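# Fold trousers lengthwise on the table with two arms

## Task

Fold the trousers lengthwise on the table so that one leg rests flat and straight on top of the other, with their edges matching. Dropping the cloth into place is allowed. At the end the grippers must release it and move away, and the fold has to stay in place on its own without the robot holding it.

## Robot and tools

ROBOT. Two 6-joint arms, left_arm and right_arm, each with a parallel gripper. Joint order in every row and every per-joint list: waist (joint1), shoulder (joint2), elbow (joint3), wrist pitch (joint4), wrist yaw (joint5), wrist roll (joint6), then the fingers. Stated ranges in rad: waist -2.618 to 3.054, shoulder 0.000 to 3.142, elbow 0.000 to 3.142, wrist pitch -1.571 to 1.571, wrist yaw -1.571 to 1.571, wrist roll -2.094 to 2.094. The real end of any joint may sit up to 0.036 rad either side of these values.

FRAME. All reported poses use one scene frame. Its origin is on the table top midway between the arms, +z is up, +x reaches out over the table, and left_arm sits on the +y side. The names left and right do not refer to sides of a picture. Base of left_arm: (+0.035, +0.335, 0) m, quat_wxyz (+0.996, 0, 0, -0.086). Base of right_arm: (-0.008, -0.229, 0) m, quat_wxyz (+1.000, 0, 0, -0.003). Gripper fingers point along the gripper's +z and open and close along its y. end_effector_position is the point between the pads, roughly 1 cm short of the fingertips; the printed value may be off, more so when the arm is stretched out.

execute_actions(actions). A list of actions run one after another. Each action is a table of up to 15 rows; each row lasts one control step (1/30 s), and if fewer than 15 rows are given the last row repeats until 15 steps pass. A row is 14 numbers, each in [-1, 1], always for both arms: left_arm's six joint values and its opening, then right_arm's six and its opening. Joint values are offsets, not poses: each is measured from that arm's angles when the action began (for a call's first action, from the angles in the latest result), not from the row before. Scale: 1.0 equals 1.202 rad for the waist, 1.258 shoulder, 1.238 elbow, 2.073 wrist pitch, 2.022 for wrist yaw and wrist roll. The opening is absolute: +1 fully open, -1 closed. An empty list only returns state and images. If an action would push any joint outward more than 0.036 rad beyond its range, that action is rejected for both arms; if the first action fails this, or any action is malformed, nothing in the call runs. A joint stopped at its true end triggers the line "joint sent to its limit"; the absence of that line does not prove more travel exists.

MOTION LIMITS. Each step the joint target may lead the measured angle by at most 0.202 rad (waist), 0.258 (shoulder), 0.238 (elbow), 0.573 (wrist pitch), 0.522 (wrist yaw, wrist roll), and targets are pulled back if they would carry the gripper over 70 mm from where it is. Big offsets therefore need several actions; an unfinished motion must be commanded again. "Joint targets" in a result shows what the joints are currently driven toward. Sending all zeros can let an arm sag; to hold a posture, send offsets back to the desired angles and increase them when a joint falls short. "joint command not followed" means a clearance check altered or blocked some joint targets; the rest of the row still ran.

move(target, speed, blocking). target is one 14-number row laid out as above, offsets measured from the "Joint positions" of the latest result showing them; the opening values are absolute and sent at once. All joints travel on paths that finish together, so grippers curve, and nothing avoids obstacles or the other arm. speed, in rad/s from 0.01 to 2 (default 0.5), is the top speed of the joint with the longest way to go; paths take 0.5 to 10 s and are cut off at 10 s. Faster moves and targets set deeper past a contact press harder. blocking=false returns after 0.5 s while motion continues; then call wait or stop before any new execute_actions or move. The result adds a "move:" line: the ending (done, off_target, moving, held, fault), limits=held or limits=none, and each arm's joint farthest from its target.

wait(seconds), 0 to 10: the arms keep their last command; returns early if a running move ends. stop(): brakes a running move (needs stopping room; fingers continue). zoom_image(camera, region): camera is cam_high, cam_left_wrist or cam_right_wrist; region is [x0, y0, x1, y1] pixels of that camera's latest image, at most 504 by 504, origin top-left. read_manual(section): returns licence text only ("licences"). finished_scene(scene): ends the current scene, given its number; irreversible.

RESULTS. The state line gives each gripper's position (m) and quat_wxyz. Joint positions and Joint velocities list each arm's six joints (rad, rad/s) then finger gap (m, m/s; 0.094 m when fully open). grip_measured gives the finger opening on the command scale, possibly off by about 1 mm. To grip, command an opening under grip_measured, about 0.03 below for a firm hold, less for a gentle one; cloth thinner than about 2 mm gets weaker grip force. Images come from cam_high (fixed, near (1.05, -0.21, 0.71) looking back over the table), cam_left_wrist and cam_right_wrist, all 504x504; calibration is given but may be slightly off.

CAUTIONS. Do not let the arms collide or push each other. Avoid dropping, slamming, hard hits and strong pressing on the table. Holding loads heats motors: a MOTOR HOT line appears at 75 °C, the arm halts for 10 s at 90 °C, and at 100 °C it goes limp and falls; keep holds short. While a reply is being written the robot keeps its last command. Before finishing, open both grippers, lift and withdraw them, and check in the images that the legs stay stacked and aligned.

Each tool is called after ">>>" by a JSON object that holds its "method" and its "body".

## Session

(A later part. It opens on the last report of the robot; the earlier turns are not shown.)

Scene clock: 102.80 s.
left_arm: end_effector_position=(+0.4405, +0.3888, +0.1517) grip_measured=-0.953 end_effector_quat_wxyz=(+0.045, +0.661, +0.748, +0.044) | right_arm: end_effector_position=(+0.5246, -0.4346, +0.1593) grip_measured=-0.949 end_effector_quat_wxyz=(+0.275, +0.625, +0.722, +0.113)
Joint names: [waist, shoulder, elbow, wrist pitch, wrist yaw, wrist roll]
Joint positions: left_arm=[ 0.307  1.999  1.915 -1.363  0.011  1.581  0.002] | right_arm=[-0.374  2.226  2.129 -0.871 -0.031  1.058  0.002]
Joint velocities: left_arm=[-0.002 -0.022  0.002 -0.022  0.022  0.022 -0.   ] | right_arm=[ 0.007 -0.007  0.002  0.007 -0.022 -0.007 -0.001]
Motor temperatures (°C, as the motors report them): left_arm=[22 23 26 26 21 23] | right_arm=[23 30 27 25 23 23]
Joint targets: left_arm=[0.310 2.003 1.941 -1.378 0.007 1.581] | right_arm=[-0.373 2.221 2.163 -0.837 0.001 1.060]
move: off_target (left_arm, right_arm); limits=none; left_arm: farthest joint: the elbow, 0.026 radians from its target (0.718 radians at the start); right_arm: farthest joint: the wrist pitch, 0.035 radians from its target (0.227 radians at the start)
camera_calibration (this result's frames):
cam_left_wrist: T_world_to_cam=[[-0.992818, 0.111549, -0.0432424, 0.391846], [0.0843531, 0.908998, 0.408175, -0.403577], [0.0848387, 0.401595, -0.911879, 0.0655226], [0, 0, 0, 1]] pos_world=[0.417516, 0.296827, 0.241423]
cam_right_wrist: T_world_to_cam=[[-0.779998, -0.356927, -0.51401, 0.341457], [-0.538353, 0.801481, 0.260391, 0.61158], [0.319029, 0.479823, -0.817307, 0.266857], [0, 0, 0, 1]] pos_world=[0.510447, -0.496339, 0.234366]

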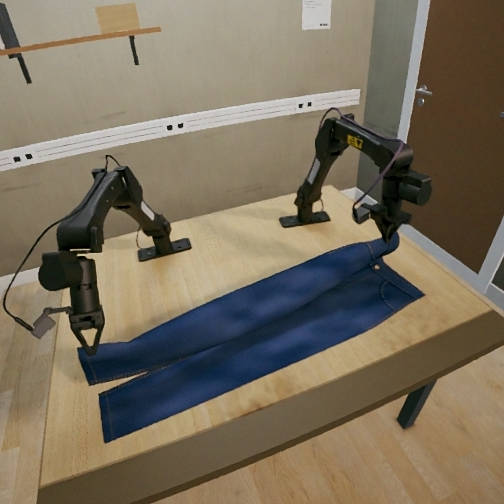

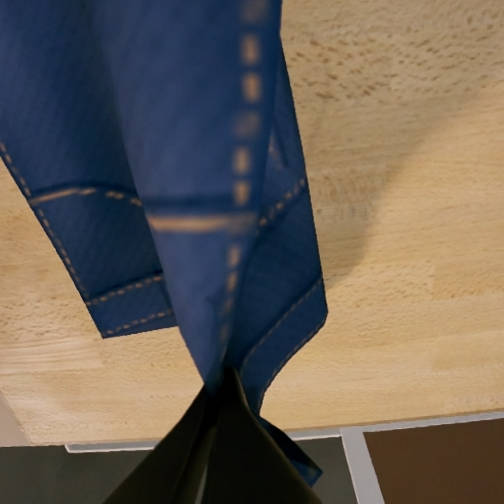

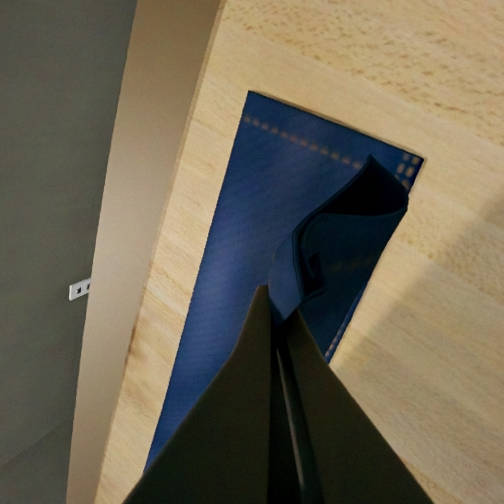

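>>> {"method": "move", "body": {"target": [-0.012,0.316,0.124,0.210,0,-0.007,-1,0.041,0.284,0.021,0.301,0.015,0.031,-1], "speed": 0.4}}

Scene clock: 111.63 s.
left_arm: end_effector_position=(+0.5621, +0.3995, +0.0400) grip_measured=-0.953 end_effector_quat_wxyz=(+0.098, +0.657, +0.740, +0.102) | right_arm: end_effector_position=(+0.6307, -0.4409, +0.0286) grip_measured=-0.949 end_effector_quat_wxyz=(+0.362, +0.603, +0.691, +0.168)
Joint names: [waist, shoulder, elbow, wrist pitch, wrist yaw, wrist roll]
Joint positions: left_arm=[ 0.297  2.378  2.047 -0.956  0.012  1.575  0.002] | right_arm=[-0.325  2.598  2.129 -0.281 -0.035  1.119  0.002]
Joint velocities: left_arm=[ 0.007  0.007 -0.012  0.066 -0.037 -0.022 -0.   ] | right_arm=[ 0.002 -0.012  0.002  0.051  0.007  0.022 -0.   ]
Motor temperatures (°C, as the motors report them): left_arm=[22 25 27 26 21 23] | right_arm=[23 31 28 26 23 23]
Joint targets: left_arm=[0.293 2.396 2.069 -0.927 0.011 1.566] | right_arm=[-0.324 2.583 2.155 -0.247 -0.001 1.120]
move: off_target (left_arm, right_arm); limits=none; left_arm: farthest joint: the wrist pitch, 0.028 radians from its target (0.435 radians at the start); right_arm: farthest joint: the wrist pitch, 0.034 radians from its target (0.623 radians at the start)
camera_calibration (this result's frames):
cam_left_wrist: T_world_to_cam=[[-0.973082, 0.118617, -0.197586, 0.49884], [0.0219535, 0.90118, 0.432889, -0.340705], [0.229409, 0.416899, -0.879526, -0.139554], [0, 0, 0, 1]] pos_world=[0.524908, 0.306046, 0.12331]
cam_right_wrist: T_world_to_cam=[[-0.650799, -0.380202, -0.657197, 0.26712], [-0.582014, 0.80567, 0.110252, 0.741427], [0.487565, 0.45425, -0.745612, 0.00959803], [0, 0, 0, 1]] pos_world=[0.600683, -0.500146, 0.100963]

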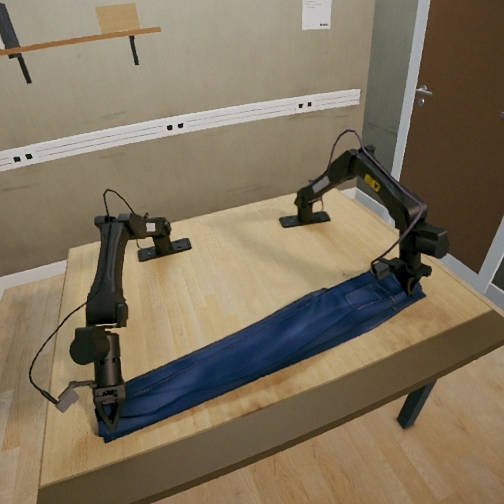

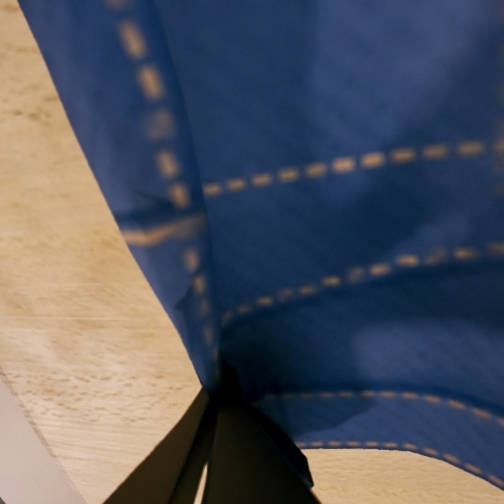

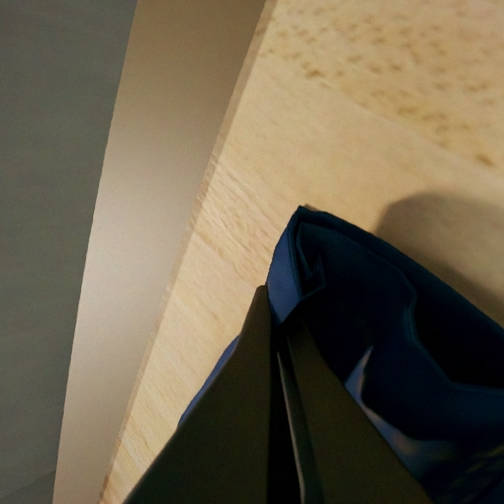

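>>> {"method": "zoom_image", "body": {"camera": "cam_high", "region": [40, 200, 480, 480]}}

Region (40, 200, 480, 480) of cam_high's 504x504 image, scaled by 1.145, with more detail than that image has; it fills the top 321 rows of this view, and the rest is white.

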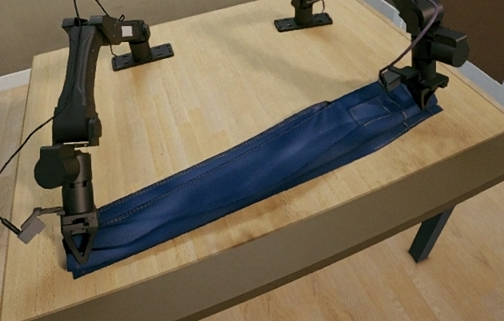

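>>> {"method": "move", "body": {"target": [0.012,-0.443,-0.275,-0.176,0,0,-1,-0.081,-0.384,-0.069,-0.31,0.015,-0.051,-1], "speed": 0.5}}

Scene clock: 120.37 s.
left_arm: end_effector_position=(+0.4080, +0.3802, +0.1552) grip_measured=-0.953 end_effector_quat_wxyz=(+0.050, +0.662, +0.746, +0.048) | right_arm: end_effector_position=(+0.4877, -0.4417, +0.1672) grip_measured=-0.949 end_effector_quat_wxyz=(+0.253, +0.633, +0.726, +0.096)
Joint names: [waist, shoulder, elbow, wrist pitch, wrist yaw, wrist roll]
Joint positions: left_arm=[ 0.297  1.845  1.718 -1.305  0.013  1.575  0.002] | right_arm=[-0.411  2.135  2.045 -0.933 -0.032  1.026  0.002]
Joint velocities: left_arm=[ 0.007  0.007 -0.007  0.022 -0.051  0.022 -0.001] | right_arm=[ 0.002  0.007  0.002 -0.022 -0.066  0.022 -0.001]
Motor temperatures (°C, as the motors report them): left_arm=[22 28 28 26 21 23] | right_arm=[23 34 28 27 23 23]
Joint targets: left_arm=[0.311 1.820 1.706 -1.320 0.012 1.575] | right_arm=[-0.422 2.115 2.044 -0.923 -0.004 1.016]
move: off_target (left_arm, right_arm); limits=none; left_arm: farthest joint: the shoulder, 0.024 radians from its target (0.557 radians at the start); right_arm: farthest joint: the wrist yaw, 0.027 radians from its target (0.030 radians at the start)
camera_calibration (this result's frames):
cam_left_wrist: T_world_to_cam=[[-0.991565, 0.116345, -0.0571242, 0.360537], [0.0831139, 0.908942, 0.408555, -0.393967], [0.0994561, 0.400361, -0.910944, 0.0693446], [0, 0, 0, 1]] pos_world=[0.383343, 0.288383, 0.244722]
cam_right_wrist: T_world_to_cam=[[-0.811701, -0.345768, -0.470728, 0.327374], [-0.514139, 0.805392, 0.294965, 0.579465], [0.277131, 0.481444, -0.831511, 0.312025], [0, 0, 0, 1]] pos_world=[0.477184, -0.503723, 0.242635]

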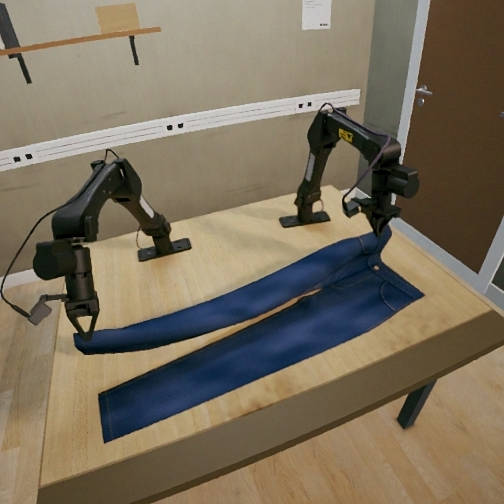

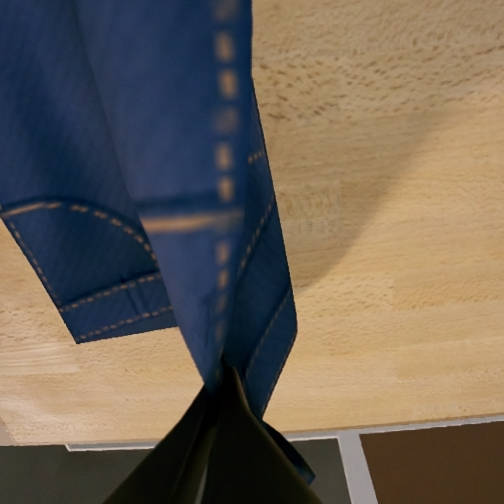

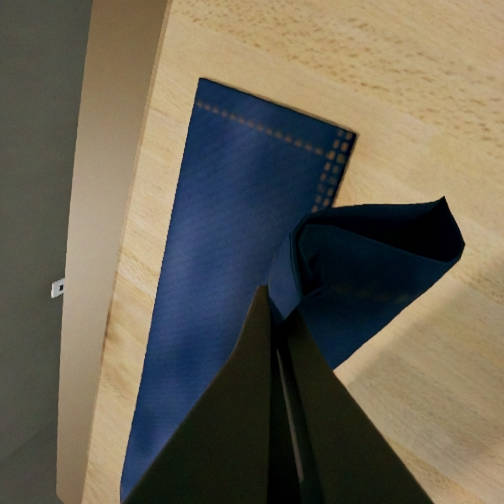

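>>> {"method": "move", "body": {"target": [0.005,0.399,0.271,0.141,0,0,-1,0.061,0.303,0.036,0.307,0.015,0.042,-1], "speed": 0.4}}

>>> {"method": "zoom_image", "body": {"camera": "cam_high", "region": [40, 200, 480, 480]}}

Scene clock: 126.37 s.
left_arm: end_effector_position=(+0.5428, +0.3968, +0.0462) grip_measured=-0.953 end_effector_quat_wxyz=(+0.080, +0.660, +0.743, +0.081) | right_arm: end_effector_position=(+0.6087, -0.4437, +0.0318) grip_measured=-0.949 end_effector_quat_wxyz=(+0.340, +0.612, +0.697, +0.153)
Joint names: [waist, shoulder, elbow, wrist pitch, wrist yaw, wrist roll]
Joint positions: left_arm=[ 0.297  2.345  2.029 -1.027  0.014  1.575  0.002] | right_arm=[-0.339  2.53   2.054 -0.33  -0.033  1.109  0.002]
Joint velocities: left_arm=[ 0.017 -0.007 -0.017 -0.037 -0.022 -0.007 -0.001] | right_arm=[-0.007 -0.007  0.012  0.051  0.007 -0.037  0.   ]
Motor temperatures (°C, as the motors report them): left_arm=[22 29 27 26 21 23] | right_arm=[23 34 28 27 23 23]
Joint targets: left_arm=[0.303 2.346 2.053 -1.013 0.013 1.575] | right_arm=[-0.338 2.517 2.089 -0.297 -0.002 1.110]
move: off_target (left_arm, right_arm); limits=none; left_arm: farthest joint: the elbow, 0.025 radians from its target (0.336 radians at the start); right_arm: farthest joint: the elbow, 0.035 radians from its target (0.045 radians at the start)
camera_calibration (this result's frames):
cam_left_wrist: T_world_to_cam=[[-0.982647, 0.117515, -0.143509, 0.484742], [0.046319, 0.90465, 0.423632, -0.354805], [0.179609, 0.409633, -0.894394, -0.0979588], [0, 0, 0, 1]] pos_world=[0.510359, 0.304136, 0.132258]
cam_right_wrist: T_world_to_cam=[[-0.689399, -0.367842, -0.624036, 0.281813], [-0.568045, 0.809098, 0.150616, 0.722226], [0.449503, 0.458315, -0.766742, 0.0496213], [0, 0, 0, 1]] pos_world=[0.582234, -0.503431, 0.105129]

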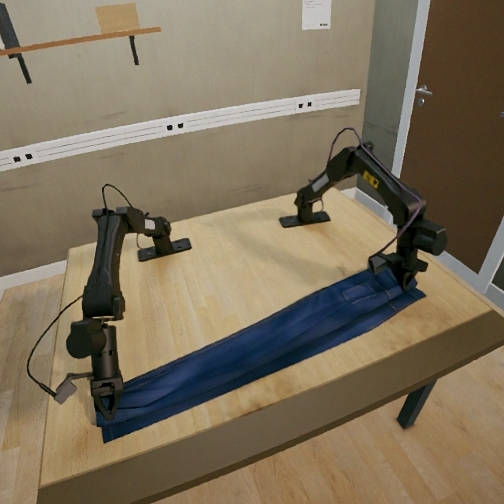

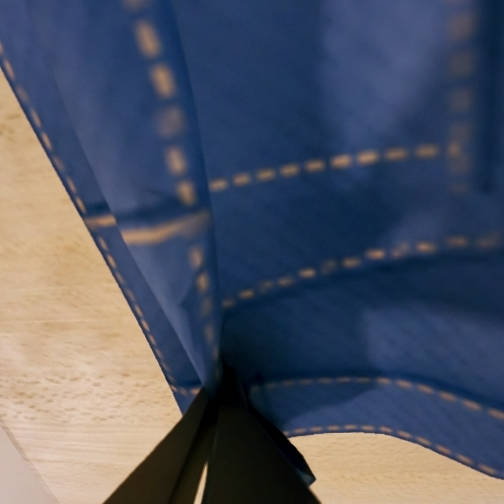

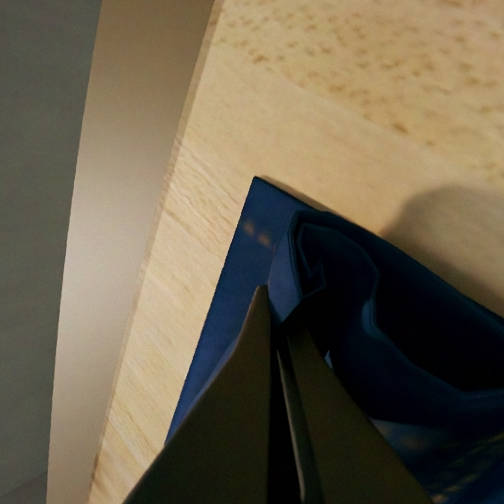

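Region (40, 200, 480, 480) of cam_high's 504x504 image, scaled by 1.145, with more detail than that image has; it fills the top 321 rows of this view, and the rest is white.

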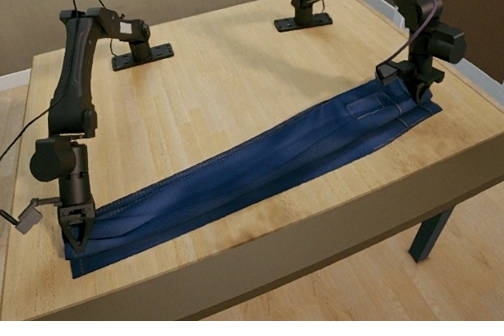

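>>> {"method": "execute_actions", "body": {"actions": [[[0,0,0.02,0.005,0,0,-0.3,0,-0.01,0.028,0.016,0,0,-0.3]],[[0,0,0.02,0.005,0,0,-0.3,0,-0.01,0.028,0.016,0,0,-0.3]]]}}

>>> {"method": "zoom_image", "body": {"camera": "cam_high", "region": [40, 200, 480, 480]}}

Scene clock: 130.53 s.
left_arm: end_effector_position=(+0.5458, +0.3973, +0.0470) grip_measured=-0.302 end_effector_quat_wxyz=(+0.084, +0.659, +0.742, +0.086) | right_arm: end_effector_position=(+0.6141, -0.4456, +0.0375) grip_measured=-0.302 end_effector_quat_wxyz=(+0.354, +0.608, +0.693, +0.159)
Joint names: [waist, shoulder, elbow, wrist pitch, wrist yaw, wrist roll]
Joint positions: left_arm=[ 0.297  2.345  2.029 -1.014  0.013  1.575  0.033] | right_arm=[-0.339  2.53   2.054 -0.297 -0.033  1.109  0.033]
Joint velocities: left_arm=[-0.017 -0.022 -0.007  0.081 -0.007  0.007 -0.001] | right_arm=[ 0.002  0.007 -0.007 -0.022  0.007 -0.022  0.   ]
Motor temperatures (°C, as the motors report them): left_arm=[22 30 28 26 21 23] | right_arm=[23 35 28 28 23 23]
Joint targets: left_arm=[0.297 2.345 2.053 -1.010 0.013 1.575] | right_arm=[-0.339 2.518 2.089 -0.280 -0.033 1.109]
camera_calibration (this result's frames):
cam_left_wrist: T_world_to_cam=[[-0.980797, 0.117716, -0.155502, 0.487228], [0.040952, 0.903836, 0.425914, -0.352506], [0.190685, 0.411367, -0.8913, -0.104916], [0, 0, 0, 1]] pos_world=[0.512314, 0.304412, 0.132391]
cam_right_wrist: T_world_to_cam=[[-0.669991, -0.374458, -0.641009, 0.274161], [-0.572267, 0.810539, 0.124648, 0.730171], [0.472888, 0.450341, -0.757344, 0.0341284], [0, 0, 0, 1]] pos_world=[0.585399, -0.50454, 0.110573]

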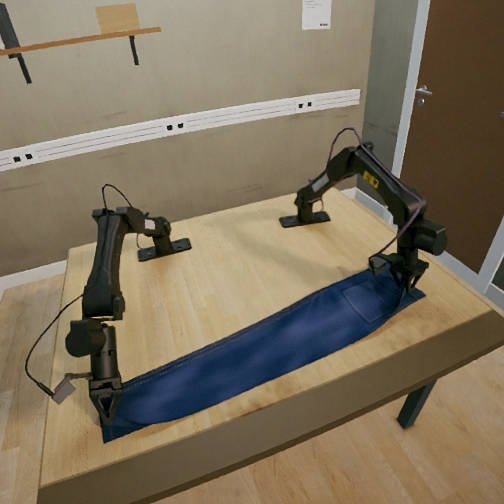

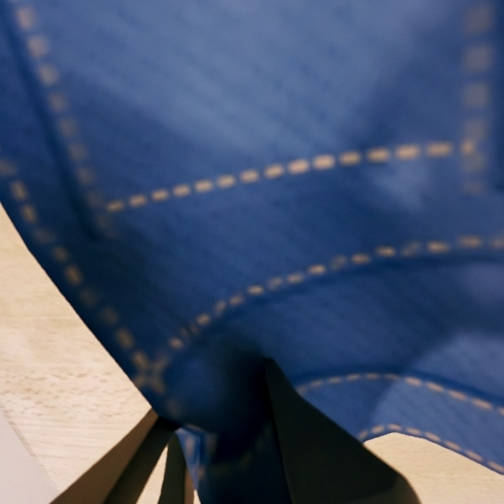

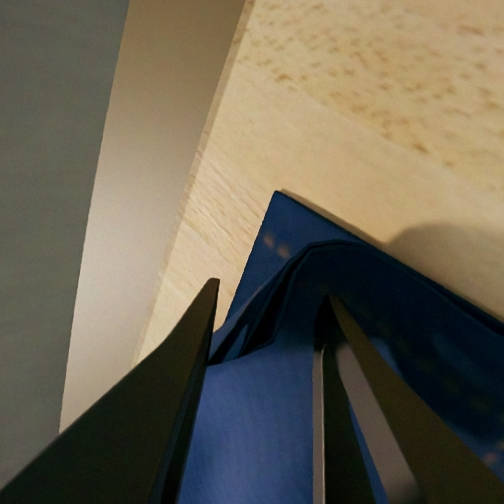

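Region (40, 200, 480, 480) of cam_high's 504x504 image, scaled by 1.145, with more detail than that image has; it fills the top 321 rows of this view, and the rest is white.

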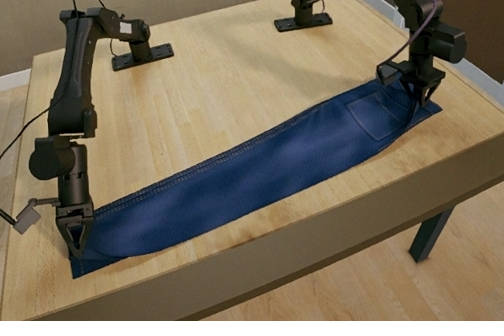

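It unfurls. Lift up and retreat with grippers opening.

>>> {"method": "move", "body": {"target": [0,-0.3,0.02,0.0,0,0,0.3,0,-0.3,0.03,0.0,0,0,0.3], "speed": 0.5}}

>>> {"method": "zoom_image", "body": {"camera": "cam_high", "region": [40, 200, 480, 480]}}

Scene clock: 133.20 s.
left_arm: end_effector_position=(+0.5410, +0.3967, +0.2303) grip_measured=+0.298 end_effector_quat_wxyz=(+0.204, +0.634, +0.712, +0.223) | right_arm: end_effector_position=(+0.6026, -0.4414, +0.2772) grip_measured=+0.298 end_effector_quat_wxyz=(+0.508, +0.547, +0.628, +0.219)
Joint names: [waist, shoulder, elbow, wrist pitch, wrist yaw, wrist roll]
Joint positions: left_arm=[ 0.297  1.983  2.037 -1.011  0.013  1.575  0.061] | right_arm=[-0.339  2.167  2.071 -0.302 -0.033  1.109  0.061]
Joint velocities: left_arm=[ 0.007 -0.002 -0.002  0.007 -0.007 -0.051 -0.001] | right_arm=[-0.007 -0.012  0.002 -0.095 -0.037  0.022 -0.001]
Motor temperatures (°C, as the motors report them): left_arm=[22 30 28 26 21 23] | right_arm=[23 36 29 28 23 23]
Joint targets: left_arm=[0.297 1.967 2.053 -1.014 0.013 1.575] | right_arm=[-0.339 2.153 2.091 -0.297 -0.033 1.109]
move: done; limits=none; left_arm: farthest joint: the elbow, 0.017 radians from its target (0.025 radians at the start); right_arm: farthest joint: the elbow, 0.020 radians from its target (0.037 radians at the start)
camera_calibration (this result's frames):
cam_left_wrist: T_world_to_cam=[[-0.859105, 0.132871, -0.494251, 0.517263], [-0.123498, 0.883356, 0.452139, -0.338802], [0.496676, 0.449474, -0.742487, -0.155277], [0, 0, 0, 1]] pos_world=[0.479664, 0.300346, 0.293552]
cam_right_wrist: T_world_to_cam=[[-0.415288, -0.466065, -0.781229, 0.266626], [-0.561882, 0.806804, -0.182636, 0.767642], [0.715419, 0.363112, -0.59693, -0.009869], [0, 0, 0, 1]] pos_world=[0.549111, -0.491488, 0.342603]

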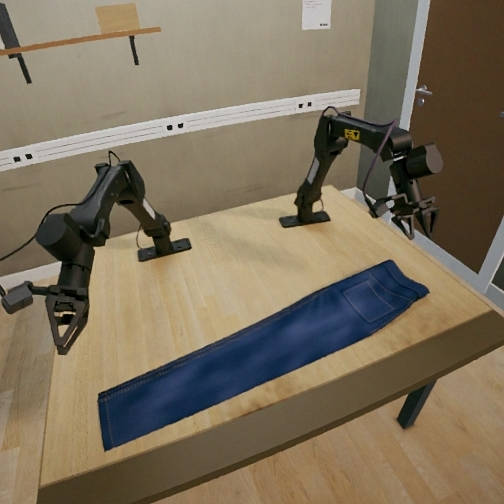

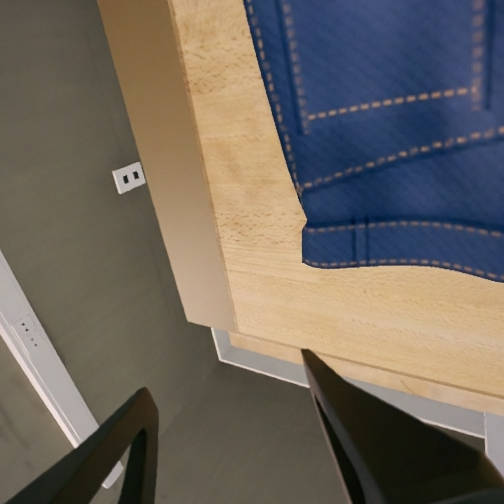

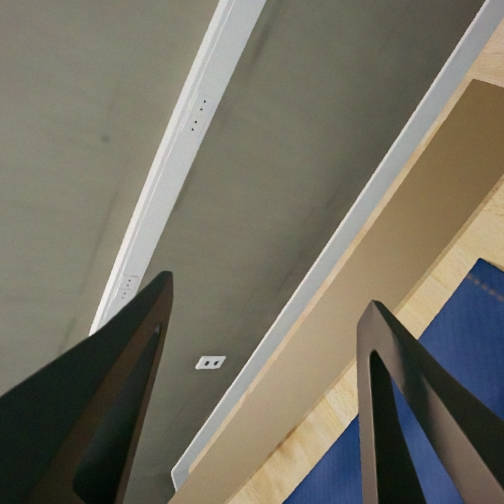

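Region (40, 200, 480, 480) of cam_high's 504x504 image, scaled by 1.145, with more detail than that image has; it fills the top 321 rows of this view, and the rest is white.

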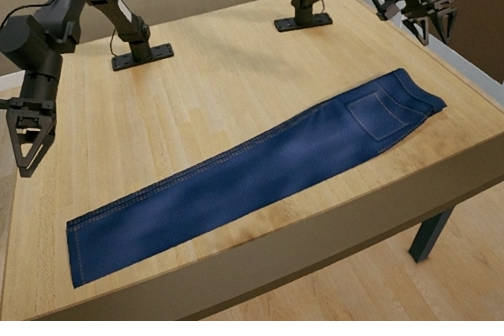

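Looks good (about 1 cm off).

>>> {"method": "finished_scene", "body": {"scene": 1}}

The scene is finished: the task was done.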